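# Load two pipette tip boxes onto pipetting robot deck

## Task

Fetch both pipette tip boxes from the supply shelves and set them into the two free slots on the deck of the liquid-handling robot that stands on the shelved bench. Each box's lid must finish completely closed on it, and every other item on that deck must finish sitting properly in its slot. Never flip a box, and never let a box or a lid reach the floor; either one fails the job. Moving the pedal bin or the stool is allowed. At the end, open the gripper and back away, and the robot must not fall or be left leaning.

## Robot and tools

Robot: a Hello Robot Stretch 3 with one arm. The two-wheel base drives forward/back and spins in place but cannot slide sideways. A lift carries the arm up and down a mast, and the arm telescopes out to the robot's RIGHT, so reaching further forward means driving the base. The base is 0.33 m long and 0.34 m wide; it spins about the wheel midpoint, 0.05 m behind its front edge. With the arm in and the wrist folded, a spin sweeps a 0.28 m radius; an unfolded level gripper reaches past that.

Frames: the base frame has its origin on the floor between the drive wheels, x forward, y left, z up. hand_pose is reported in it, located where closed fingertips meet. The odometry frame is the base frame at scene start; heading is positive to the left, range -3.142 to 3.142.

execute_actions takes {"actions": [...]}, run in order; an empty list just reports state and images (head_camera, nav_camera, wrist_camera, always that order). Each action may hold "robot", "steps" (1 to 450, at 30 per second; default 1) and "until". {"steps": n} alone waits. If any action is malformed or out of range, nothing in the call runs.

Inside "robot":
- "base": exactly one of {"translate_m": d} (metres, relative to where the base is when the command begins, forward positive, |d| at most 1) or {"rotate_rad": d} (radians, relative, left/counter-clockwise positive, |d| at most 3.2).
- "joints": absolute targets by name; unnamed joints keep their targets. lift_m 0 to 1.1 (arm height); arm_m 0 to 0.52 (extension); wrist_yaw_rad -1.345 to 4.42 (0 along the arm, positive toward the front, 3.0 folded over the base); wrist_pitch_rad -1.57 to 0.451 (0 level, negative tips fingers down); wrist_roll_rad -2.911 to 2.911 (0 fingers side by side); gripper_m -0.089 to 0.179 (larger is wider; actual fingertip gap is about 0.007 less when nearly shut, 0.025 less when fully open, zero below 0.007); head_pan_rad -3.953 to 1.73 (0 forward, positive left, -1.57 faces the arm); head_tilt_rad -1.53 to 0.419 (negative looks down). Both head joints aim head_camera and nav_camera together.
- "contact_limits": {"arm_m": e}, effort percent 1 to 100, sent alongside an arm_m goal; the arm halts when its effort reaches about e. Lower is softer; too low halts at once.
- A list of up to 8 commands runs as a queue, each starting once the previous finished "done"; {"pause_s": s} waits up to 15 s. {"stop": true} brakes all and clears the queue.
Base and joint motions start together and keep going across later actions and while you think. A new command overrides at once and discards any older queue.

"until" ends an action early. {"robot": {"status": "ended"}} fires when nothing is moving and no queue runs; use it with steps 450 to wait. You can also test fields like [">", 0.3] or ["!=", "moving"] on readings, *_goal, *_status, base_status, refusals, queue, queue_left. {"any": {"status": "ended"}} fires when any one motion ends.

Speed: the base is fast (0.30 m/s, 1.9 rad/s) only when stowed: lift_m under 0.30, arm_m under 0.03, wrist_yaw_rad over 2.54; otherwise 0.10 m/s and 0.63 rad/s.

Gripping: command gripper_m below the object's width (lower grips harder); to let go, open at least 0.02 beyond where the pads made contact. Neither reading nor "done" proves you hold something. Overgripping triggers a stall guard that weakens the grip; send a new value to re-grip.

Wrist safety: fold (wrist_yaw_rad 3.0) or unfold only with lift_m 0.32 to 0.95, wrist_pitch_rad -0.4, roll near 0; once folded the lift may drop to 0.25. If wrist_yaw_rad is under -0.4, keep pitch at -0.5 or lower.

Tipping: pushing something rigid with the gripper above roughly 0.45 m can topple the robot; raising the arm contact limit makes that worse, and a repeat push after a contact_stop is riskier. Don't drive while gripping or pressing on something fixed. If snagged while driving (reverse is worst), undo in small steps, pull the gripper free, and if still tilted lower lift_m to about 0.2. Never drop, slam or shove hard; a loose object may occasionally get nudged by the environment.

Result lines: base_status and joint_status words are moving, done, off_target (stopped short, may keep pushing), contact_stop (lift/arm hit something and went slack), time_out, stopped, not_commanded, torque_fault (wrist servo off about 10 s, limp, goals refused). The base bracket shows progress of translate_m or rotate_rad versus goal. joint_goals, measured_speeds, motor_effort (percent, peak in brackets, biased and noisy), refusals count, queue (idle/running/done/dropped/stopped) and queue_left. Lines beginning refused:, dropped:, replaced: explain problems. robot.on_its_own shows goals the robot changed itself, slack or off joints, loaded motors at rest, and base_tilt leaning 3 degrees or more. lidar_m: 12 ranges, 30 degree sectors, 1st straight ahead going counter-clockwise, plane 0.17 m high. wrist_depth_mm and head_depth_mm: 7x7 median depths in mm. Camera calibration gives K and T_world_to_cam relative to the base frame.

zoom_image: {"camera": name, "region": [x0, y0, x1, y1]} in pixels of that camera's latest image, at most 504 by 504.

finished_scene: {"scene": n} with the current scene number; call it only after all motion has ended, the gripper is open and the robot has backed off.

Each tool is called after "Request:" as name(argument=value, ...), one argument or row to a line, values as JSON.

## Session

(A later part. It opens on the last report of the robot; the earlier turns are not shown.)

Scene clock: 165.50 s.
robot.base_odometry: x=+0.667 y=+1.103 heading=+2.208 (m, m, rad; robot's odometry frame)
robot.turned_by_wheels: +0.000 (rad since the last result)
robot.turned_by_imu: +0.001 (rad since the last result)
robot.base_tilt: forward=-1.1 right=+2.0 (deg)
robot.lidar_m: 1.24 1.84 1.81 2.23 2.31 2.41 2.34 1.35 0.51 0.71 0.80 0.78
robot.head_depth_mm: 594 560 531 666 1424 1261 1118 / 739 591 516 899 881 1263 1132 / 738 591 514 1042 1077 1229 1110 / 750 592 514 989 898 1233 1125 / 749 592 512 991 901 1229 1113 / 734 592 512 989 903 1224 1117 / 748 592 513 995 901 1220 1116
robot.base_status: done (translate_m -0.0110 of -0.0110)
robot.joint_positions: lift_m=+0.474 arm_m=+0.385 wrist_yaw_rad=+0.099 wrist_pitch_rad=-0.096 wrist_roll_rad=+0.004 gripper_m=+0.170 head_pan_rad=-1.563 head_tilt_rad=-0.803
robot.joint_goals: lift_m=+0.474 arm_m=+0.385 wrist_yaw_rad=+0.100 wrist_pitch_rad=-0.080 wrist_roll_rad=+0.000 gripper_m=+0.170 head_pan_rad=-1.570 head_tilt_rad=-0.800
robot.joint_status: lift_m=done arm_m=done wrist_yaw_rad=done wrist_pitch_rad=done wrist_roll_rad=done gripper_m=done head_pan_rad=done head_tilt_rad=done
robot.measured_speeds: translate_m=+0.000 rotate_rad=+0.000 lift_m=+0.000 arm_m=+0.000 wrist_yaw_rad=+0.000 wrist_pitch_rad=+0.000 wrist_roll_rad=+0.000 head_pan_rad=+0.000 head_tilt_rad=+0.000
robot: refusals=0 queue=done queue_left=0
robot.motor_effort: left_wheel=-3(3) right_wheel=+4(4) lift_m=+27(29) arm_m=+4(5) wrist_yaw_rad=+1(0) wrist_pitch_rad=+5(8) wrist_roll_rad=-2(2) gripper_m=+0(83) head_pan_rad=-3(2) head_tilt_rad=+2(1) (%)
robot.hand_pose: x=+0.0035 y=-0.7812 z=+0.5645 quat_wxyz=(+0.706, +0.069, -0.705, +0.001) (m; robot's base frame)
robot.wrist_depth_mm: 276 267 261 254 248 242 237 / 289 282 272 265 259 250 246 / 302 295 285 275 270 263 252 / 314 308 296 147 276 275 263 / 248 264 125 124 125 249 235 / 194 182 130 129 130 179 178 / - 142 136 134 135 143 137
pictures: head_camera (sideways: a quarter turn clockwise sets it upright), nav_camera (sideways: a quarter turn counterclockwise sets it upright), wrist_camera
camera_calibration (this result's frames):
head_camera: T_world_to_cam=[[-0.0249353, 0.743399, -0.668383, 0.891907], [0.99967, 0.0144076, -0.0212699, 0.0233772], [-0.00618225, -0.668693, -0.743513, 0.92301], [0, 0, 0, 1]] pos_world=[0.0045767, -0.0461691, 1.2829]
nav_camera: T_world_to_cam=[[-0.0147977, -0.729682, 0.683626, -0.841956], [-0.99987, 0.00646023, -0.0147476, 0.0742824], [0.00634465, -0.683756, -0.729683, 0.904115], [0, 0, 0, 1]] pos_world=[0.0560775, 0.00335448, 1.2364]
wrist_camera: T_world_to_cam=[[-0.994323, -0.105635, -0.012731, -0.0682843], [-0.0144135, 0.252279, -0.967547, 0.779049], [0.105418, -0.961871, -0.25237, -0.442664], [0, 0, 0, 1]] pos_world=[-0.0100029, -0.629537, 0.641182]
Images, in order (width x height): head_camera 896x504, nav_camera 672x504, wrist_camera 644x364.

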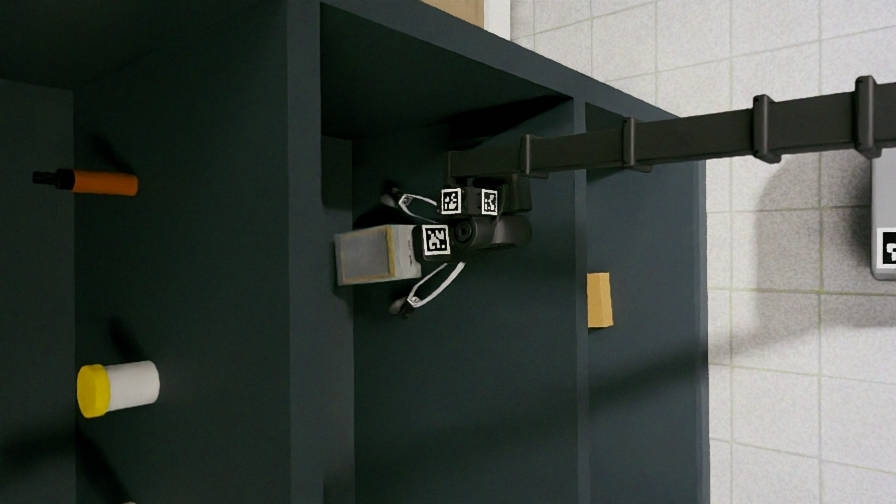

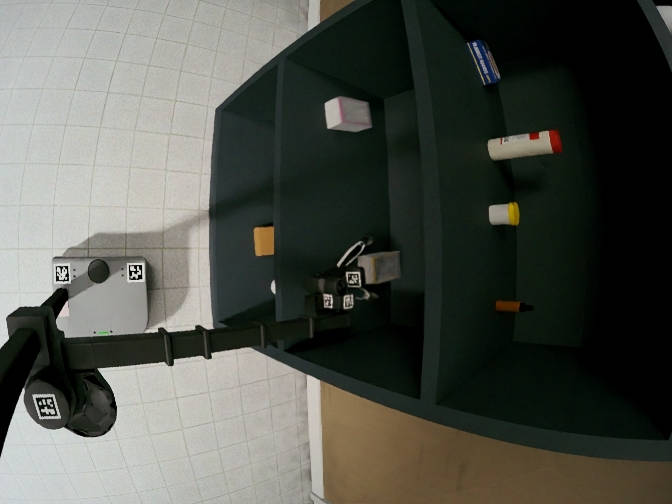

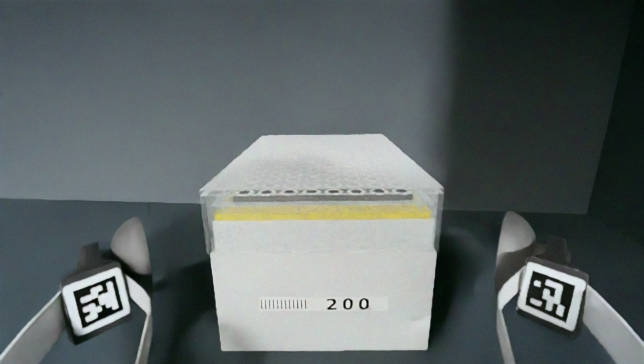

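Request:
execute_actions(
  actions=[
    {"robot":[{"joints":{"lift_m":0.492}},{"joints":{"wrist_pitch_rad":-0.15}},{"joints":{"arm_m":0.412,"lift_m":0.489}},{"joints":{"gripper_m":0.11}}],"steps":300,"until":{"robot":{"status":"ended"}}},
    {"steps":5},
  ],
)

Scene clock: 173.07 s.
robot.base_odometry: x=+0.667 y=+1.103 heading=+2.208 (m, m, rad; robot's odometry frame)
robot.turned_by_wheels: +0.000 (rad since the last result)
robot.turned_by_imu: +0.001 (rad since the last result)
robot.base_tilt: forward=-0.9 right=+1.9 (deg)
robot.lidar_m: 1.24 1.84 1.82 2.23 2.31 2.41 2.34 1.35 0.51 0.70 0.80 0.78
robot.head_depth_mm: 593 559 530 666 1426 1259 1112 / 737 591 515 895 880 1262 - / 740 590 514 1044 899 1222 1116 / 747 593 513 990 904 1234 1135 / 750 591 512 989 903 1232 1117 / 738 593 511 993 901 1226 1114 / 745 592 512 992 901 1223 1105
robot.base_status: done (translate_m -0.0110 of -0.0110)
robot.joint_positions: lift_m=+0.489 arm_m=+0.412 wrist_yaw_rad=+0.100 wrist_pitch_rad=-0.164 wrist_roll_rad=+0.004 gripper_m=+0.110 head_pan_rad=-1.563 head_tilt_rad=-0.803
robot.joint_goals: lift_m=+0.489 arm_m=+0.412 wrist_yaw_rad=+0.100 wrist_pitch_rad=-0.150 wrist_roll_rad=+0.000 gripper_m=+0.110 head_pan_rad=-1.570 head_tilt_rad=-0.800
robot.joint_status: lift_m=done arm_m=done wrist_yaw_rad=done wrist_pitch_rad=done wrist_roll_rad=done gripper_m=done head_pan_rad=done head_tilt_rad=done
robot.measured_speeds: translate_m=+0.000 rotate_rad=+0.000 lift_m=+0.000 arm_m=+0.000 wrist_yaw_rad=+0.000 wrist_pitch_rad=+0.000 wrist_roll_rad=+0.000 head_pan_rad=+0.000 head_tilt_rad=+0.000
robot: refusals=0 queue=done queue_left=0
robot.motor_effort: left_wheel=-2(3) right_wheel=+4(4) lift_m=+31(47) arm_m=+5(6) wrist_yaw_rad=-1(0) wrist_pitch_rad=+4(5) wrist_roll_rad=-2(2) gripper_m=-9(95) head_pan_rad=-1(2) head_tilt_rad=+3(2) (%)
robot.hand_pose: x=+0.0035 y=-0.8043 z=+0.5624 quat_wxyz=(+0.706, +0.093, -0.702, -0.023) (m; robot's base frame)
robot.wrist_depth_mm: 245 238 233 228 221 215 209 / 261 251 245 239 232 226 221 / 276 267 258 249 243 237 231 / 291 284 270 140 251 251 245 / 232 239 107 106 106 238 225 / 178 - 103 104 104 - 174 / 151 140 109 109 110 143 142
pictures: head_camera (sideways: a quarter turn clockwise sets it upright), nav_camera (sideways: a quarter turn counterclockwise sets it upright), wrist_camera
camera_calibration (this result's frames):
head_camera: T_world_to_cam=[[-0.0249353, 0.74339, -0.668393, 0.89192], [0.99967, 0.0144074, -0.02127, 0.0233774], [-0.00618209, -0.668703, -0.743504, 0.922998], [0, 0, 0, 1]] pos_world=[0.00457671, -0.0461694, 1.2829]
nav_camera: T_world_to_cam=[[-0.0147976, -0.729673, 0.683636, -0.841968], [-0.99987, 0.00645991, -0.0147478, 0.0742827], [0.00634481, -0.683766, -0.729674, 0.904103], [0, 0, 0, 1]] pos_world=[0.0560775, 0.00335359, 1.2364]
wrist_camera: T_world_to_cam=[[-0.994272, -0.106069, -0.0131649, -0.0709133], [-0.0212597, 0.316972, -0.948196, 0.823951], [0.104747, -0.942485, -0.317412, -0.413247], [0, 0, 0, 1]] pos_world=[-0.00970381, -0.658171, 0.649164]
Images, in order (width x height): head_camera 896x504, nav_camera 672x504, wrist_camera 644x364.

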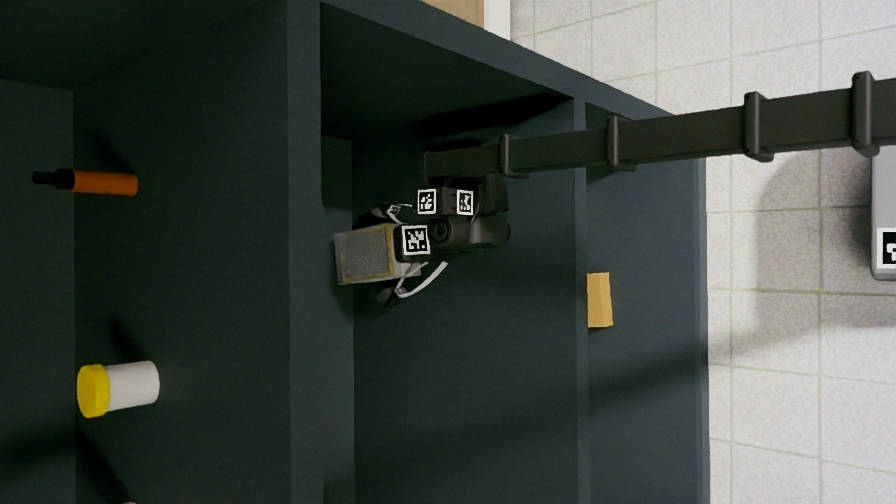

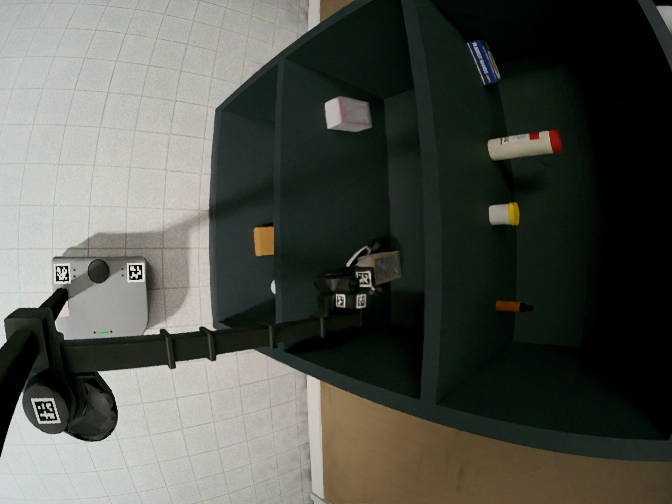

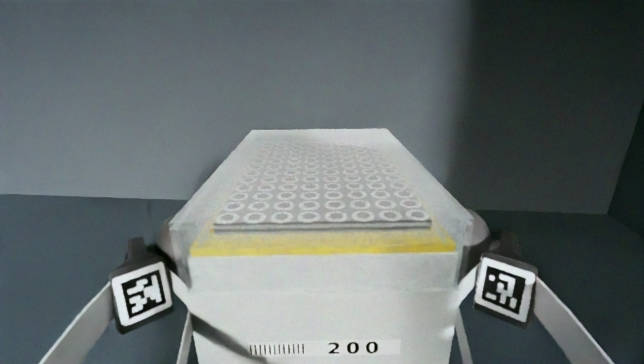

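Request:
execute_actions(
  actions=[
    {"robot":[{"joints":{"gripper_m":0.15}},{"joints":{"arm_m":0.398}},{"joints":{"gripper_m":0.10}}],"steps":300,"until":{"robot":{"status":"ended"}}},
    {"steps":5},
  ],
)

Scene clock: 179.93 s.
robot.base_odometry: x=+0.667 y=+1.103 heading=+2.208 (m, m, rad; robot's odometry frame)
robot.turned_by_wheels: +0.000 (rad since the last result)
robot.turned_by_imu: +0.001 (rad since the last result)
robot.base_tilt: forward=-1.2 right=+2.1 (deg)
robot.lidar_m: 1.24 1.85 1.81 2.23 2.32 2.41 2.34 1.35 0.51 0.71 0.80 0.78
robot.head_depth_mm: 592 559 532 666 1406 1261 1116 / 740 590 515 900 875 1263 - / 739 591 513 1060 900 1236 1111 / 749 590 513 990 901 1233 1123 / 748 593 513 990 904 1231 1110 / 734 591 512 993 904 1226 1113 / 747 592 514 995 906 1226 1118
robot.base_status: done (translate_m -0.0110 of -0.0110)
robot.joint_positions: lift_m=+0.489 arm_m=+0.398 wrist_yaw_rad=+0.100 wrist_pitch_rad=-0.165 wrist_roll_rad=+0.004 gripper_m=+0.100 head_pan_rad=-1.563 head_tilt_rad=-0.803
robot.joint_goals: lift_m=+0.489 arm_m=+0.398 wrist_yaw_rad=+0.100 wrist_pitch_rad=-0.150 wrist_roll_rad=+0.000 gripper_m=+0.100 head_pan_rad=-1.570 head_tilt_rad=-0.800
robot.joint_status: lift_m=done arm_m=done wrist_yaw_rad=done wrist_pitch_rad=done wrist_roll_rad=done gripper_m=done head_pan_rad=done head_tilt_rad=done
robot.measured_speeds: translate_m=+0.000 rotate_rad=+0.000 lift_m=+0.000 arm_m=+0.000 wrist_yaw_rad=+0.000 wrist_pitch_rad=+0.000 wrist_roll_rad=+0.000 head_pan_rad=+0.000 head_tilt_rad=+0.000
robot: refusals=0 queue=done queue_left=0
robot.motor_effort: left_wheel=-2(2) right_wheel=+4(4) lift_m=+31(31) arm_m=-6(5) wrist_yaw_rad=+0(0) wrist_pitch_rad=+5(5) wrist_roll_rad=-2(2) gripper_m=-2(94) head_pan_rad=-1(1) head_tilt_rad=+3(2) (%)
robot.hand_pose: x=+0.0032 y=-0.7909 z=+0.5622 quat_wxyz=(+0.706, +0.093, -0.702, -0.024) (m; robot's base frame)
robot.wrist_depth_mm: 257 253 246 241 233 227 222 / 272 266 258 250 244 238 232 / 291 279 271 261 257 251 242 / 305 295 278 139 266 266 254 / 232 232 124 125 125 225 224 / 178 182 130 131 131 182 173 / 145 144 139 138 138 140 142
pictures: head_camera (sideways: a quarter turn clockwise sets it upright), nav_camera (sideways: a quarter turn counterclockwise sets it upright), wrist_camera
camera_calibration (this result's frames):
head_camera: T_world_to_cam=[[-0.0249352, 0.74339, -0.668394, 0.89192], [0.99967, 0.0144073, -0.02127, 0.0233774], [-0.00618217, -0.668703, -0.743504, 0.922998], [0, 0, 0, 1]] pos_world=[0.0045767, -0.0461694, 1.2829]
nav_camera: T_world_to_cam=[[-0.0147977, -0.729673, 0.683636, -0.841969], [-0.99987, 0.00646003, -0.0147478, 0.0742827], [0.00634473, -0.683766, -0.729674, 0.904103], [0, 0, 0, 1]] pos_world=[0.0560775, 0.00335357, 1.2364]
wrist_camera: T_world_to_cam=[[-0.994363, -0.105209, -0.0131695, -0.0690328], [-0.0210707, 0.317801, -0.947923, 0.820012], [0.103916, -0.942302, -0.318227, -0.400102], [0, 0, 0, 1]] pos_world=[-0.00978862, -0.644881, 0.649076]
Images, in order (width x height): head_camera 896x504, nav_camera 672x504, wrist_camera 644x364.

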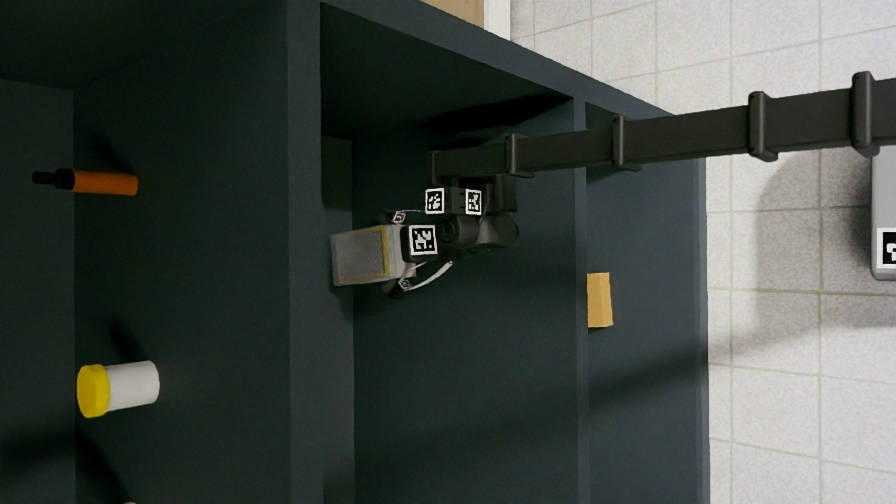

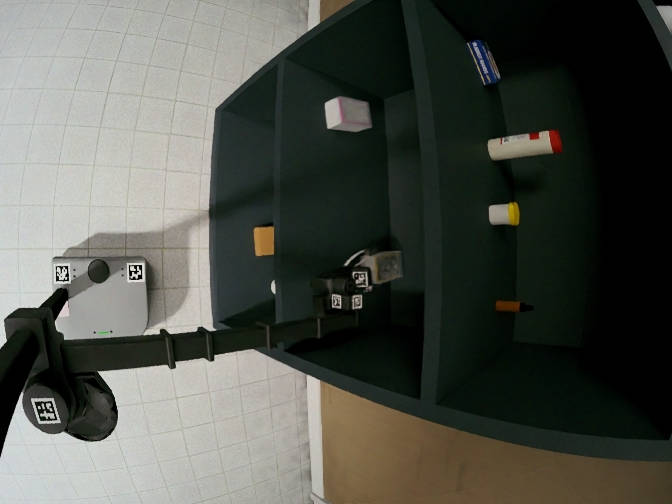

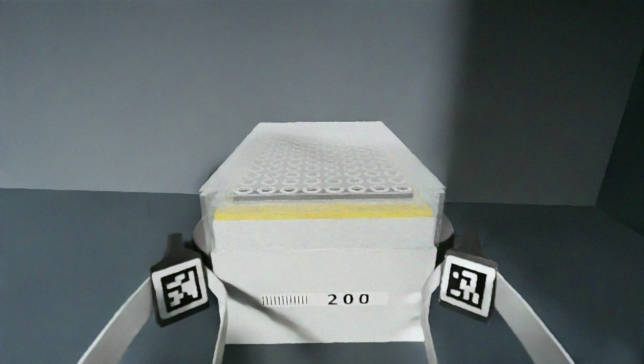

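Request:
execute_actions(
  actions=[
    {"robot":[{"joints":{"gripper_m":0.048}},{"pause_s":0.5},{"joints":{"lift_m":0.51}}],"steps":300,"until":{"robot":{"status":"ended"}}},
    {"steps":45},
  ],
)

Scene clock: 204.27 s.
robot.base_odometry: x=+0.667 y=+1.103 heading=+2.208 (m, m, rad; robot's odometry frame)
robot.turned_by_wheels: +0.000 (rad since the last result)
robot.turned_by_imu: +0.001 (rad since the last result)
robot.base_tilt: forward=-1.1 right=+1.8 (deg)
robot.lidar_m: 1.24 1.85 1.81 2.23 2.31 2.40 2.35 1.35 0.51 0.71 0.79 0.78
robot.head_depth_mm: 594 558 529 665 1417 1260 1117 / 740 591 514 894 881 1271 - / 736 592 513 1074 899 1233 1132 / 751 590 514 978 899 1227 1128 / 749 592 513 990 901 1234 1111 / 732 592 512 986 894 1228 1114 / 749 593 512 995 899 1219 1115
robot.base_status: done (translate_m -0.0110 of -0.0110)
robot.joint_positions: lift_m=+0.510 arm_m=+0.398 wrist_yaw_rad=+0.100 wrist_pitch_rad=-0.176 wrist_roll_rad=+0.004 gripper_m=+0.049 head_pan_rad=-1.563 head_tilt_rad=-0.803
robot.joint_goals: lift_m=+0.510 arm_m=+0.398 wrist_yaw_rad=+0.100 wrist_pitch_rad=-0.150 wrist_roll_rad=+0.000 gripper_m=+0.048 head_pan_rad=-1.570 head_tilt_rad=-0.800
robot.joint_status: lift_m=done arm_m=done wrist_yaw_rad=done wrist_pitch_rad=done wrist_roll_rad=done gripper_m=done head_pan_rad=done head_tilt_rad=done
robot.measured_speeds: translate_m=+0.000 rotate_rad=+0.000 lift_m=+0.000 arm_m=+0.000 wrist_yaw_rad=+0.000 wrist_pitch_rad=+0.000 wrist_roll_rad=+0.000 head_pan_rad=+0.000 head_tilt_rad=+0.000
robot: refusals=0 queue=done queue_left=0
robot.motor_effort: left_wheel=-2(2) right_wheel=+3(4) lift_m=+44(45) arm_m=-6(5) wrist_yaw_rad=+0(0) wrist_pitch_rad=+8(8) wrist_roll_rad=-2(2) gripper_m=-19(100) head_pan_rad=-1(2) head_tilt_rad=+2(1) (%)
robot.hand_pose: x=+0.0032 y=-0.7901 z=+0.5798 quat_wxyz=(+0.705, +0.097, -0.702, -0.028) (m; robot's base frame)
robot.wrist_depth_mm: 257 248 244 239 233 227 219 / 275 267 257 252 244 238 231 / 287 283 272 266 259 251 243 / 310 303 286 148 271 267 255 / 263 262 129 129 129 258 241 / 205 209 132 132 132 204 200 / 167 167 157 138 154 164 164
pictures: head_camera (sideways: a quarter turn clockwise sets it upright), nav_camera (sideways: a quarter turn counterclockwise sets it upright), wrist_camera
camera_calibration (this result's frames):
head_camera: T_world_to_cam=[[-0.0249352, 0.74339, -0.668394, 0.89192], [0.99967, 0.0144073, -0.02127, 0.0233774], [-0.00618217, -0.668703, -0.743504, 0.922998], [0, 0, 0, 1]] pos_world=[0.0045767, -0.0461694, 1.2829]
nav_camera: T_world_to_cam=[[-0.0147977, -0.729673, 0.683636, -0.841969], [-0.99987, 0.00646003, -0.0147478, 0.0742827], [0.00634473, -0.683766, -0.729674, 0.904103], [0, 0, 0, 1]] pos_world=[0.0560775, 0.00335358, 1.2364]
wrist_camera: T_world_to_cam=[[-0.994378, -0.105055, -0.0132382, -0.0686347], [-0.0221567, 0.328699, -0.944175, 0.842905], [0.103541, -0.938574, -0.329179, -0.384461], [0, 0, 0, 1]] pos_world=[-0.00976535, -0.645117, 0.668384]
Images, in order (width x height): head_camera 896x504, nav_camera 672x504, wrist_camera 644x364.

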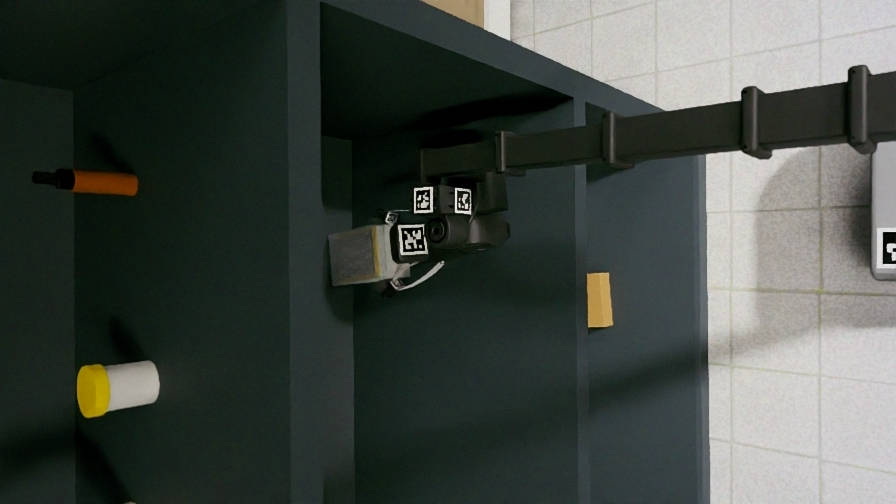

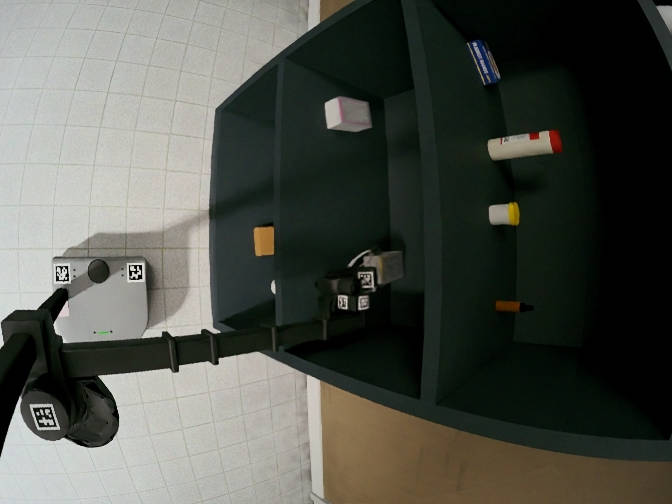

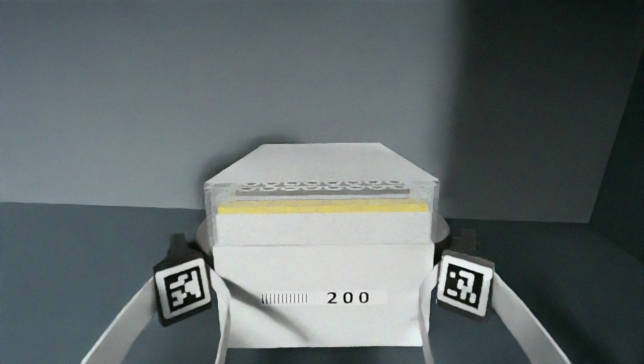

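Request:
execute_actions(
  actions=[
    {"robot":[{"joints":{"lift_m":0.53}}],"steps":300,"until":{"robot":{"status":"ended"}}},
    {"steps":60},
  ],
)

Scene clock: 210.27 s.
robot.base_odometry: x=+0.667 y=+1.103 heading=+2.208 (m, m, rad; robot's odometry frame)
robot.turned_by_wheels: +0.000 (rad since the last result)
robot.turned_by_imu: +0.001 (rad since the last result)
robot.base_tilt: forward=-1.0 right=+2.0 (deg)
robot.lidar_m: 1.24 1.85 1.81 2.23 2.31 2.41 2.35 1.35 0.51 0.70 0.79 0.78
robot.head_depth_mm: 593 559 530 664 1414 1252 1112 / 739 592 515 899 881 1257 - / 740 592 515 - 902 1221 1120 / 748 590 513 939 902 1228 1124 / 749 592 514 988 900 1225 1112 / 733 592 514 991 901 1226 1114 / 750 593 513 992 899 1234 1112
robot.base_status: done (translate_m -0.0110 of -0.0110)
robot.joint_positions: lift_m=+0.530 arm_m=+0.398 wrist_yaw_rad=+0.100 wrist_pitch_rad=-0.179 wrist_roll_rad=+0.004 gripper_m=+0.049 head_pan_rad=-1.563 head_tilt_rad=-0.803
robot.joint_goals: lift_m=+0.530 arm_m=+0.398 wrist_yaw_rad=+0.100 wrist_pitch_rad=-0.150 wrist_roll_rad=+0.000 gripper_m=+0.048 head_pan_rad=-1.570 head_tilt_rad=-0.800
robot.joint_status: lift_m=done arm_m=done wrist_yaw_rad=done wrist_pitch_rad=done wrist_roll_rad=done gripper_m=done head_pan_rad=done head_tilt_rad=done
robot.measured_speeds: translate_m=+0.000 rotate_rad=+0.000 lift_m=+0.000 arm_m=+0.000 wrist_yaw_rad=+0.000 wrist_pitch_rad=+0.000 wrist_roll_rad=+0.000 head_pan_rad=+0.000 head_tilt_rad=+0.000
robot: refusals=0 queue=done queue_left=0
robot.motor_effort: left_wheel=-2(2) right_wheel=+5(4) lift_m=+44(46) arm_m=-6(6) wrist_yaw_rad=+1(0) wrist_pitch_rad=+9(9) wrist_roll_rad=-2(2) gripper_m=-19(19) head_pan_rad=-1(2) head_tilt_rad=+2(3) (%)
robot.hand_pose: x=+0.0031 y=-0.7899 z=+0.5991 quat_wxyz=(+0.705, +0.098, -0.701, -0.029) (m; robot's base frame)
robot.wrist_depth_mm: 257 251 244 237 231 227 221 / 274 264 259 251 246 239 233 / 291 280 275 266 258 251 244 / 310 300 284 157 270 264 255 / 300 300 130 130 130 281 261 / 233 238 131 132 132 234 227 / 190 190 177 135 176 188 187
pictures: head_camera (sideways: a quarter turn clockwise sets it upright), nav_camera (sideways: a quarter turn counterclockwise sets it upright), wrist_camera
camera_calibration (this result's frames):
head_camera: T_world_to_cam=[[-0.0249352, 0.74339, -0.668394, 0.89192], [0.99967, 0.0144073, -0.02127, 0.0233774], [-0.00618217, -0.668703, -0.743504, 0.922998], [0, 0, 0, 1]] pos_world=[0.0045767, -0.0461694, 1.2829]
nav_camera: T_world_to_cam=[[-0.0147977, -0.729673, 0.683636, -0.841969], [-0.99987, 0.00646003, -0.0147478, 0.0742827], [0.00634473, -0.683766, -0.729674, 0.904103], [0, 0, 0, 1]] pos_world=[0.0560775, 0.00335357, 1.2364]
wrist_camera: T_world_to_cam=[[-0.994382, -0.105019, -0.0132527, -0.0683408], [-0.0224088, 0.331218, -0.943288, 0.862565], [0.103452, -0.937692, -0.33171, -0.375706], [0, 0, 0, 1]] pos_world=[-0.00976009, -0.64517, 0.688116]
Images, in order (width x height): head_camera 896x504, nav_camera 672x504, wrist_camera 644x364.

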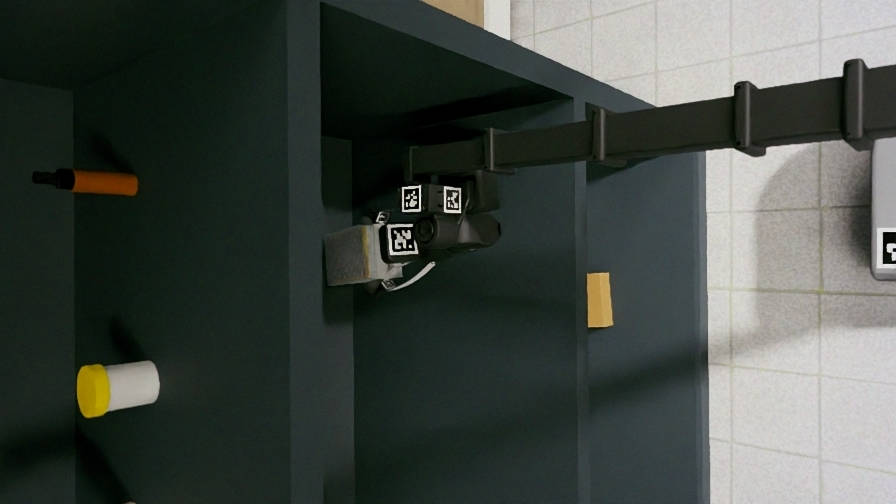

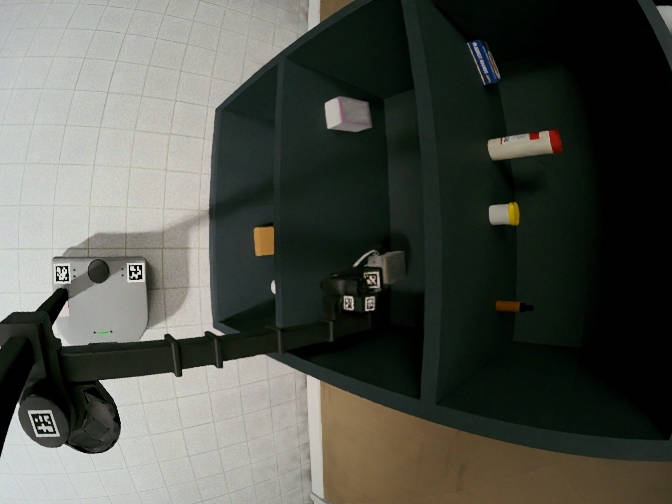

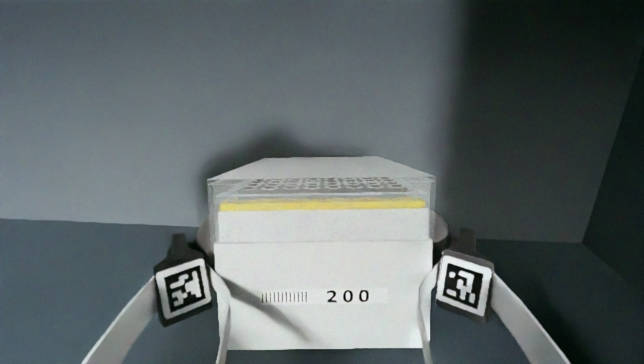

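Request:
execute_actions(
  actions=[
    {"steps":60},
  ],
)

Scene clock: 219.43 s.
robot.base_odometry: x=+0.667 y=+1.103 heading=+2.208 (m, m, rad; robot's odometry frame)
robot.turned_by_wheels: +0.000 (rad since the last result)
robot.turned_by_imu: +0.001 (rad since the last result)
robot.base_tilt: forward=-1.0 right=+1.9 (deg)
robot.lidar_m: 1.24 1.85 1.81 2.22 2.31 2.42 2.35 1.35 0.51 0.70 0.80 0.78
robot.head_depth_mm: 593 559 529 666 1425 1269 1118 / 737 593 515 900 879 1261 - / 736 592 514 - 901 1224 1119 / 751 593 514 941 902 1237 1127 / 747 592 511 995 900 1226 1115 / 735 594 513 998 906 1225 1118 / 747 592 513 992 902 1222 1111
robot.base_status: done (translate_m -0.0110 of -0.0110)
robot.joint_positions: lift_m=+0.530 arm_m=+0.398 wrist_yaw_rad=+0.100 wrist_pitch_rad=-0.179 wrist_roll_rad=+0.004 gripper_m=+0.049 head_pan_rad=-1.563 head_tilt_rad=-0.803
robot.joint_goals: lift_m=+0.530 arm_m=+0.398 wrist_yaw_rad=+0.100 wrist_pitch_rad=-0.150 wrist_roll_rad=+0.000 gripper_m=+0.048 head_pan_rad=-1.570 head_tilt_rad=-0.800
robot.joint_status: lift_m=done arm_m=done wrist_yaw_rad=done wrist_pitch_rad=done wrist_roll_rad=done gripper_m=done head_pan_rad=done head_tilt_rad=done
robot.measured_speeds: translate_m=+0.000 rotate_rad=+0.000 lift_m=+0.000 arm_m=+0.000 wrist_yaw_rad=+0.000 wrist_pitch_rad=+0.000 wrist_roll_rad=+0.000 head_pan_rad=+0.000 head_tilt_rad=+0.000
robot: refusals=0 queue=done queue_left=0
robot.motor_effort: left_wheel=-2(2) right_wheel=+4(4) lift_m=+44(44) arm_m=-6(6) wrist_yaw_rad=+0(0) wrist_pitch_rad=+9(8) wrist_roll_rad=-2(2) gripper_m=-19(19) head_pan_rad=-3(2) head_tilt_rad=+2(2) (%)
robot.hand_pose: x=+0.0031 y=-0.7899 z=+0.5991 quat_wxyz=(+0.705, +0.098, -0.701, -0.029) (m; robot's base frame)
robot.wrist_depth_mm: 257 250 245 237 232 225 222 / 272 266 258 251 246 239 231 / 287 282 274 267 260 253 243 / 312 300 283 157 270 266 256 / 302 302 130 130 130 278 261 / 234 239 132 132 132 235 226 / 190 190 178 135 176 189 186
pictures: head_camera (sideways: a quarter turn clockwise sets it upright), nav_camera (sideways: a quarter turn counterclockwise sets it upright), wrist_camera
camera_calibration (this result's frames):
head_camera: T_world_to_cam=[[-0.0249352, 0.74339, -0.668394, 0.89192], [0.99967, 0.0144073, -0.02127, 0.0233774], [-0.00618217, -0.668703, -0.743504, 0.922998], [0, 0, 0, 1]] pos_world=[0.0045767, -0.0461694, 1.2829]
nav_camera: T_world_to_cam=[[-0.0147977, -0.729673, 0.683636, -0.841969], [-0.99987, 0.00646003, -0.0147478, 0.0742827], [0.00634473, -0.683766, -0.729674, 0.904103], [0, 0, 0, 1]] pos_world=[0.0560775, 0.00335357, 1.2364]
wrist_camera: T_world_to_cam=[[-0.994382, -0.105019, -0.0132525, -0.0683409], [-0.022409, 0.331218, -0.943288, 0.862565], [0.103452, -0.937692, -0.33171, -0.375705], [0, 0, 0, 1]] pos_world=[-0.00976007, -0.64517, 0.688116]
Images, in order (width x height): head_camera 896x504, nav_camera 672x504, wrist_camera 644x364.

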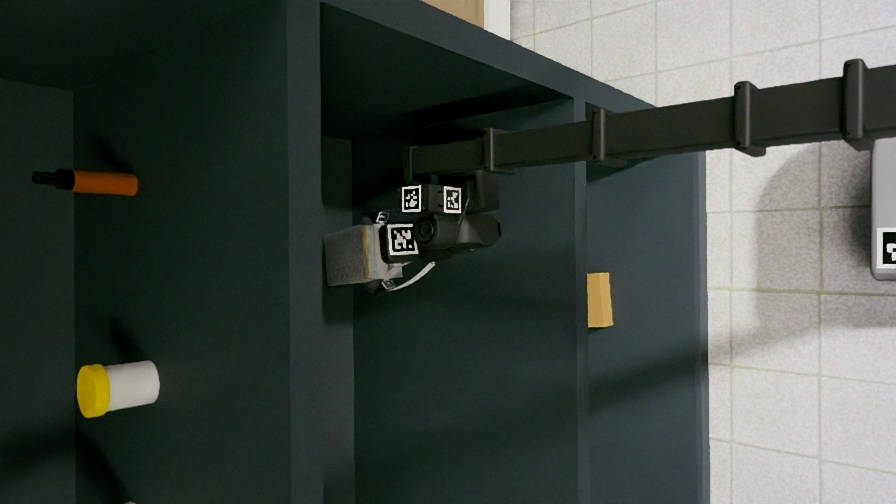

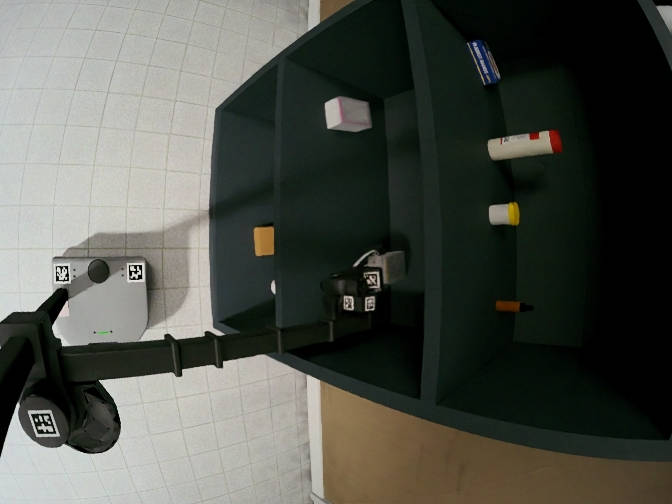

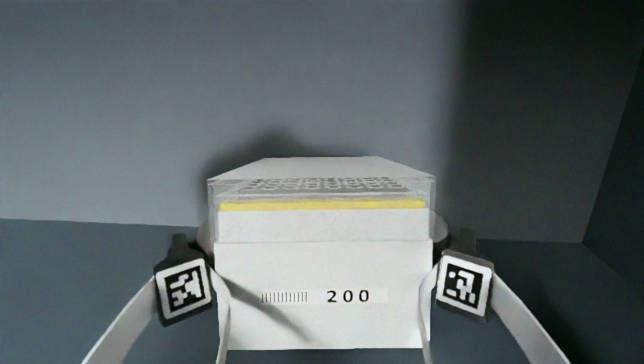

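Request:
execute_actions(
  actions=[
    {"robot":[{"joints":{"arm_m":0.37}}],"steps":300,"until":{"robot":{"status":"ended"}}},
    {"steps":60},
  ],
)

Scene clock: 227.17 s.
robot.base_odometry: x=+0.667 y=+1.103 heading=+2.208 (m, m, rad; robot's odometry frame)
robot.turned_by_wheels: +0.000 (rad since the last result)
robot.turned_by_imu: +0.001 (rad since the last result)
robot.base_tilt: forward=-1.1 right=+2.0 (deg)
robot.lidar_m: 1.24 1.85 1.81 2.23 2.31 2.41 2.35 1.35 0.51 0.71 0.80 0.78
robot.head_depth_mm: 595 560 530 666 1417 1259 1116 / 738 591 514 895 877 1252 - / 740 592 513 1041 899 1227 1106 / 749 592 513 963 898 1236 1126 / 747 592 512 994 900 1232 1109 / 736 594 511 993 902 1220 1111 / 747 591 513 992 904 1222 1114
robot.base_status: done (translate_m -0.0110 of -0.0110)
robot.joint_positions: lift_m=+0.530 arm_m=+0.370 wrist_yaw_rad=+0.100 wrist_pitch_rad=-0.179 wrist_roll_rad=+0.004 gripper_m=+0.049 head_pan_rad=-1.563 head_tilt_rad=-0.803
robot.joint_goals: lift_m=+0.530 arm_m=+0.370 wrist_yaw_rad=+0.100 wrist_pitch_rad=-0.150 wrist_roll_rad=+0.000 gripper_m=+0.048 head_pan_rad=-1.570 head_tilt_rad=-0.800
robot.joint_status: lift_m=done arm_m=done wrist_yaw_rad=done wrist_pitch_rad=done wrist_roll_rad=done gripper_m=done head_pan_rad=done head_tilt_rad=done
robot.measured_speeds: translate_m=+0.000 rotate_rad=+0.000 lift_m=+0.000 arm_m=+0.000 wrist_yaw_rad=+0.000 wrist_pitch_rad=+0.000 wrist_roll_rad=+0.000 head_pan_rad=+0.000 head_tilt_rad=+0.000
robot: refusals=0 queue=done queue_left=0
robot.motor_effort: left_wheel=-2(2) right_wheel=+4(4) lift_m=+44(45) arm_m=-6(6) wrist_yaw_rad=+0(0) wrist_pitch_rad=+8(9) wrist_roll_rad=-2(2) gripper_m=-19(19) head_pan_rad=-2(2) head_tilt_rad=+3(2) (%)
robot.hand_pose: x=+0.0031 y=-0.7620 z=+0.5991 quat_wxyz=(+0.705, +0.098, -0.701, -0.029) (m; robot's base frame)
robot.wrist_depth_mm: 285 278 271 263 256 251 242 / 300 293 287 277 270 264 253 / 323 315 301 296 287 277 263 / 342 333 317 157 299 296 260 / 303 303 130 130 130 294 260 / 233 239 132 132 132 234 229 / 192 191 178 134 176 189 187
pictures: head_camera (sideways: a quarter turn clockwise sets it upright), nav_camera (sideways: a quarter turn counterclockwise sets it upright), wrist_camera
camera_calibration (this result's frames):
head_camera: T_world_to_cam=[[-0.0249352, 0.74339, -0.668394, 0.89192], [0.99967, 0.0144073, -0.02127, 0.0233774], [-0.00618217, -0.668703, -0.743504, 0.922998], [0, 0, 0, 1]] pos_world=[0.0045767, -0.0461694, 1.2829]
nav_camera: T_world_to_cam=[[-0.0147977, -0.729673, 0.683636, -0.841969], [-0.99987, 0.00646003, -0.0147478, 0.0742827], [0.00634473, -0.683766, -0.729674, 0.904103], [0, 0, 0, 1]] pos_world=[0.0560775, 0.00335358, 1.2364]
wrist_camera: T_world_to_cam=[[-0.994382, -0.105017, -0.0132533, -0.0654013], [-0.0224202, 0.33133, -0.943248, 0.853329], [0.103448, -0.937652, -0.331823, -0.349374], [0, 0, 0, 1]] pos_world=[-0.00975985, -0.617194, 0.688104]
Images, in order (width x height): head_camera 896x504, nav_camera 672x504, wrist_camera 644x364.

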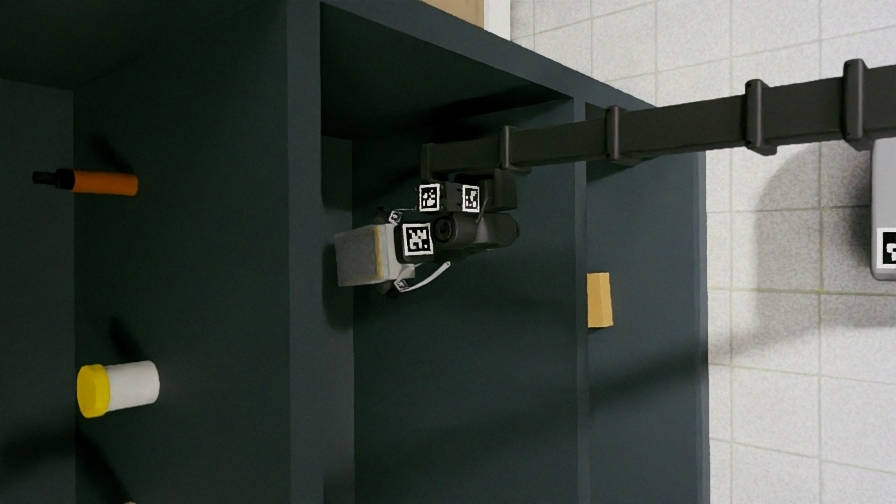

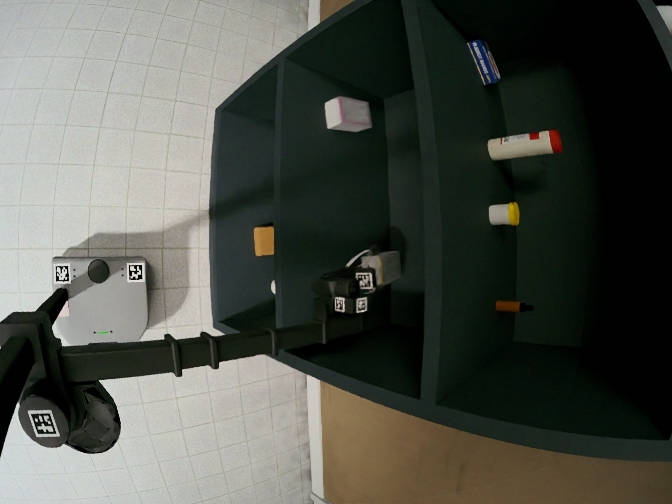

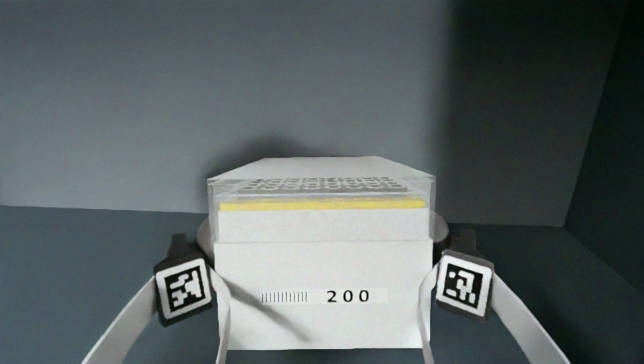

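Request:
execute_actions(
  actions=[
    {"robot":[{"joints":{"lift_m":0.57}}],"steps":300,"until":{"robot":{"status":"ended"}}},
    {"steps":45},
  ],
)

Scene clock: 232.20 s.
robot.base_odometry: x=+0.667 y=+1.103 heading=+2.208 (m, m, rad; robot's odometry frame)
robot.turned_by_wheels: +0.000 (rad since the last result)
robot.turned_by_imu: +0.001 (rad since the last result)
robot.base_tilt: forward=-1.1 right=+1.9 (deg)
robot.lidar_m: 1.25 1.85 1.81 2.22 2.31 2.41 2.34 1.35 0.51 0.71 0.80 0.78
robot.head_depth_mm: 595 560 531 664 1425 1257 1129 / 740 592 514 898 850 - - / 735 592 513 - 897 1223 1127 / 747 593 512 946 898 1230 1117 / 749 592 513 990 897 1225 1118 / 735 591 513 995 898 1237 1112 / 747 590 513 991 902 1215 1117
robot.base_status: done (translate_m -0.0110 of -0.0110)
robot.joint_positions: lift_m=+0.570 arm_m=+0.370 wrist_yaw_rad=+0.100 wrist_pitch_rad=-0.180 wrist_roll_rad=+0.004 gripper_m=+0.049 head_pan_rad=-1.563 head_tilt_rad=-0.803
robot.joint_goals: lift_m=+0.570 arm_m=+0.370 wrist_yaw_rad=+0.100 wrist_pitch_rad=-0.150 wrist_roll_rad=+0.000 gripper_m=+0.048 head_pan_rad=-1.570 head_tilt_rad=-0.800
robot.joint_status: lift_m=done arm_m=done wrist_yaw_rad=done wrist_pitch_rad=done wrist_roll_rad=done gripper_m=done head_pan_rad=done head_tilt_rad=done
robot.measured_speeds: translate_m=+0.000 rotate_rad=+0.000 lift_m=+0.000 arm_m=+0.000 wrist_yaw_rad=+0.000 wrist_pitch_rad=+0.000 wrist_roll_rad=+0.000 head_pan_rad=+0.000 head_tilt_rad=+0.000
robot: refusals=0 queue=done queue_left=0
robot.motor_effort: left_wheel=-2(2) right_wheel=+4(4) lift_m=+44(46) arm_m=-6(6) wrist_yaw_rad=+0(0) wrist_pitch_rad=+9(9) wrist_roll_rad=-2(2) gripper_m=-19(19) head_pan_rad=-2(2) head_tilt_rad=+2(1) (%)
robot.hand_pose: x=+0.0031 y=-0.7619 z=+0.6389 quat_wxyz=(+0.705, +0.099, -0.701, -0.029) (m; robot's base frame)
robot.wrist_depth_mm: 284 277 272 265 255 251 244 / 302 293 286 277 270 264 253 / 320 311 302 295 288 279 263 / 342 330 317 156 300 295 260 / 359 350 130 130 130 311 262 / 293 301 132 132 132 295 259 / 240 239 224 135 223 239 234
pictures: head_camera (sideways: a quarter turn clockwise sets it upright), nav_camera (sideways: a quarter turn counterclockwise sets it upright), wrist_camera
camera_calibration (this result's frames):
head_camera: T_world_to_cam=[[-0.0249352, 0.74339, -0.668394, 0.89192], [0.99967, 0.0144073, -0.02127, 0.0233774], [-0.00618217, -0.668703, -0.743504, 0.922998], [0, 0, 0, 1]] pos_world=[0.0045767, -0.0461694, 1.2829]
nav_camera: T_world_to_cam=[[-0.0147977, -0.729673, 0.683636, -0.841969], [-0.99987, 0.00646003, -0.0147478, 0.0742827], [0.00634473, -0.683766, -0.729674, 0.904103], [0, 0, 0, 1]] pos_world=[0.0560775, 0.00335357, 1.2364]
wrist_camera: T_world_to_cam=[[-0.994383, -0.105008, -0.013257, -0.0648638], [-0.0224809, 0.331941, -0.943032, 0.891216], [0.103426, -0.937437, -0.332437, -0.335557], [0, 0, 0, 1]] pos_world=[-0.00975865, -0.617206, 0.728034]
Images, in order (width x height): head_camera 896x504, nav_camera 672x504, wrist_camera 644x364.

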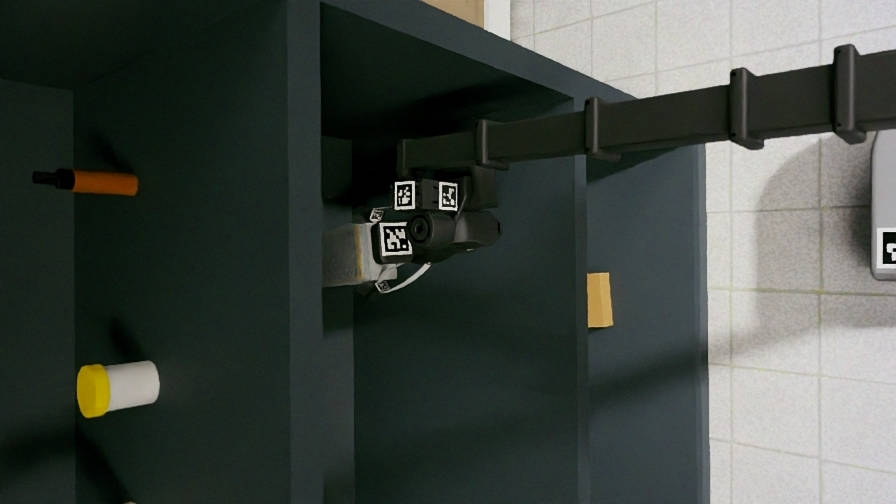

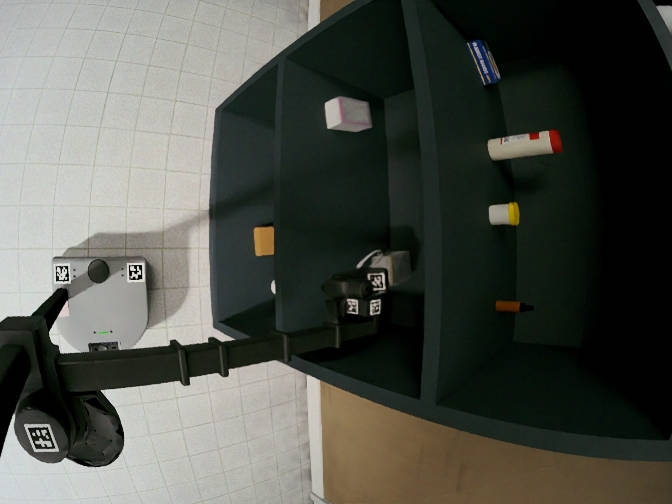

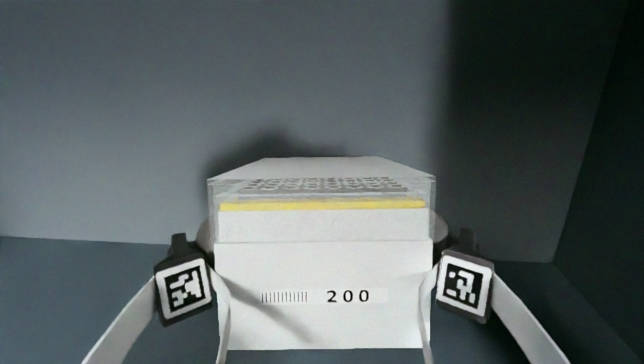

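Request:
execute_actions(
  actions=[
    {"robot":[{"joints":{"arm_m":0.0,"wrist_yaw_rad":0.0}},{"base":{"rotate_rad":0.611}},{"base":{"translate_m":0.977},"joints":{"lift_m":0.82,"head_pan_rad":-0.8,"head_tilt_rad":-0.6}}],"steps":450,"until":{"robot":{"status":"ended"}}},
  ],
)

Scene clock: 262.20 s.
robot.base_odometry: x=-0.187 y=+1.389 heading=+2.819 (m, m, rad; robot's odometry frame)
robot.turned_by_wheels: +0.611 (rad since the last result)
robot.turned_by_imu: +0.619 (rad since the last result)
robot.base_tilt: forward=-1.1 right=+1.5 (deg)
robot.lidar_m: 1.23 0.94 1.82 1.83 2.67 3.07 1.37 1.33 0.97 0.77 0.85 0.61
robot.head_depth_mm: 1076 1257 1166 861 1545 1389 1181 / 707 1245 1114 833 733 1389 1177 / 683 1238 1114 838 722 1382 1174 / 667 1170 1111 839 709 1394 1181 / 655 1157 1166 830 697 1350 1184 / 642 1121 1162 817 688 1358 1186 / 631 1092 1172 825 670 1383 1180
robot.base_status: moving (translate_m +0.9003 of +0.9770)
robot.joint_positions: lift_m=+0.820 arm_m=+0.000 wrist_yaw_rad=+0.000 wrist_pitch_rad=-0.180 wrist_roll_rad=+0.004 gripper_m=+0.049 head_pan_rad=-0.807 head_tilt_rad=-0.606
robot.joint_goals: lift_m=+0.820 arm_m=+0.000 wrist_yaw_rad=+0.000 wrist_pitch_rad=-0.150 wrist_roll_rad=+0.000 gripper_m=+0.048 head_pan_rad=-0.800 head_tilt_rad=-0.600
robot.joint_status: lift_m=done arm_m=done wrist_yaw_rad=done wrist_pitch_rad=done wrist_roll_rad=done gripper_m=done head_pan_rad=done head_tilt_rad=done
robot.measured_speeds: translate_m=+0.100 rotate_rad=+0.000 lift_m=+0.000 arm_m=+0.000 wrist_yaw_rad=+0.000 wrist_pitch_rad=+0.000 wrist_roll_rad=+0.000 head_pan_rad=+0.000 head_tilt_rad=+0.000
robot: refusals=0 queue=running queue_left=0
robot.motor_effort: left_wheel=-1(7) right_wheel=+5(9) lift_m=+45(46) arm_m=-6(3) wrist_yaw_rad=-1(4) wrist_pitch_rad=+9(9) wrist_roll_rad=-2(2) gripper_m=-19(18) head_pan_rad=+3(31) head_tilt_rad=+2(16) (%)
robot.hand_pose: x=-0.0214 y=-0.3931 z=+0.8888 quat_wxyz=(+0.703, +0.064, -0.705, -0.064) (m; robot's base frame)
robot.wrist_depth_mm: 858 - - - - - 898 / 893 - - - - - 930 / 884 - - - - - 949 / 570 594 597 157 - - - / 378 423 130 130 131 - - / 329 353 132 131 132 - - / 328 - - 135 - - 829
pictures: head_camera (sideways: a quarter turn clockwise sets it upright), nav_camera (sideways: a quarter turn counterclockwise sets it upright), wrist_camera
camera_calibration (this result's frames):
head_camera: T_world_to_cam=[[-0.427525, 0.418786, -0.80115, 1.0674], [0.720485, 0.693117, -0.0221659, 0.0262524], [0.546007, -0.586692, -0.598054, 0.730442], [0, 0, 0, 1]] pos_world=[0.0385989, -0.0366623, 1.29257]
nav_camera: T_world_to_cam=[[0.387327, -0.434099, 0.813349, -1.01349], [-0.729783, -0.683461, -0.017243, 0.0758878], [0.563377, -0.58689, -0.581521, 0.707996], [0, 0, 0, 1]] pos_world=[0.0490635, 0.027429, 1.23734]
wrist_camera: T_world_to_cam=[[-0.999895, -0.00589966, -0.01326, -0.00841129], [0.010538, 0.333084, -0.942838, 1.00484], [0.00997911, -0.942879, -0.332987, 0.0921361], [0, 0, 0, 1]] pos_world=[-0.0199189, -0.247873, 0.977971]
Images, in order (width x height): head_camera 896x504, nav_camera 672x504, wrist_camera 644x364.

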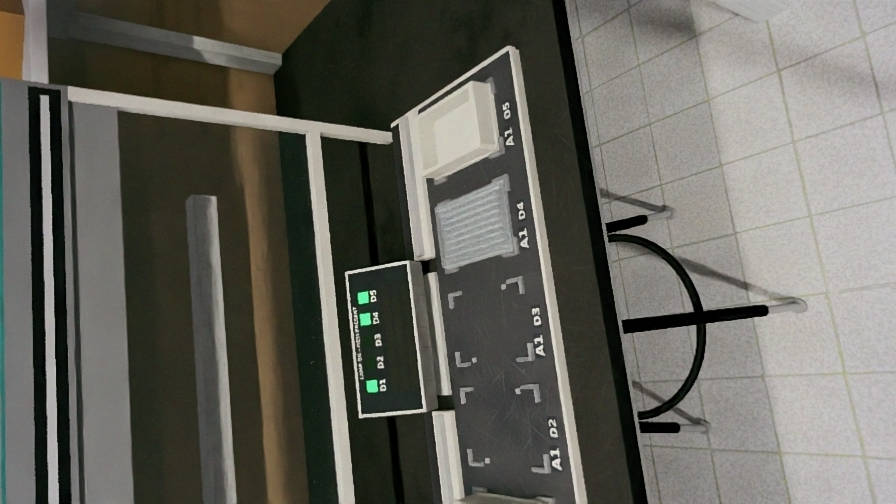

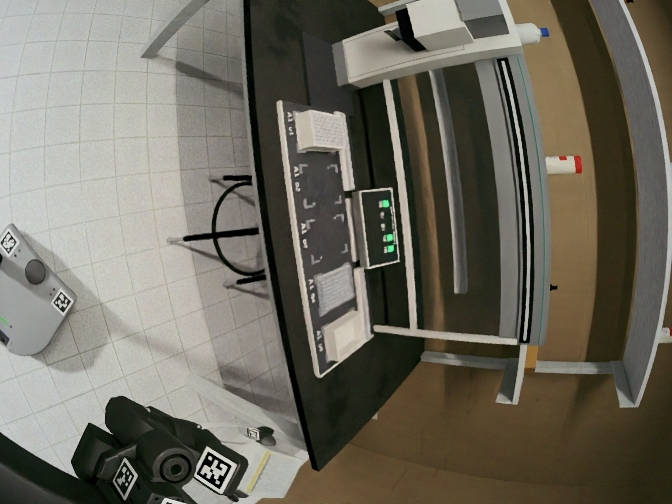

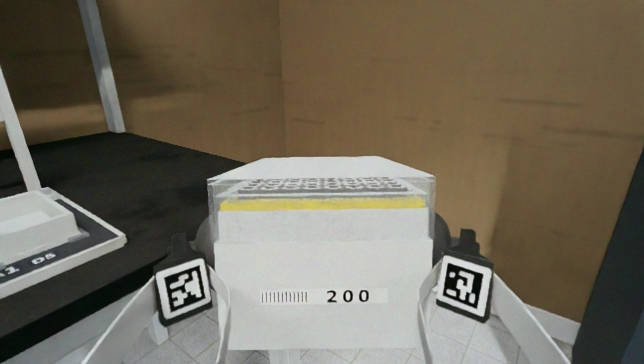

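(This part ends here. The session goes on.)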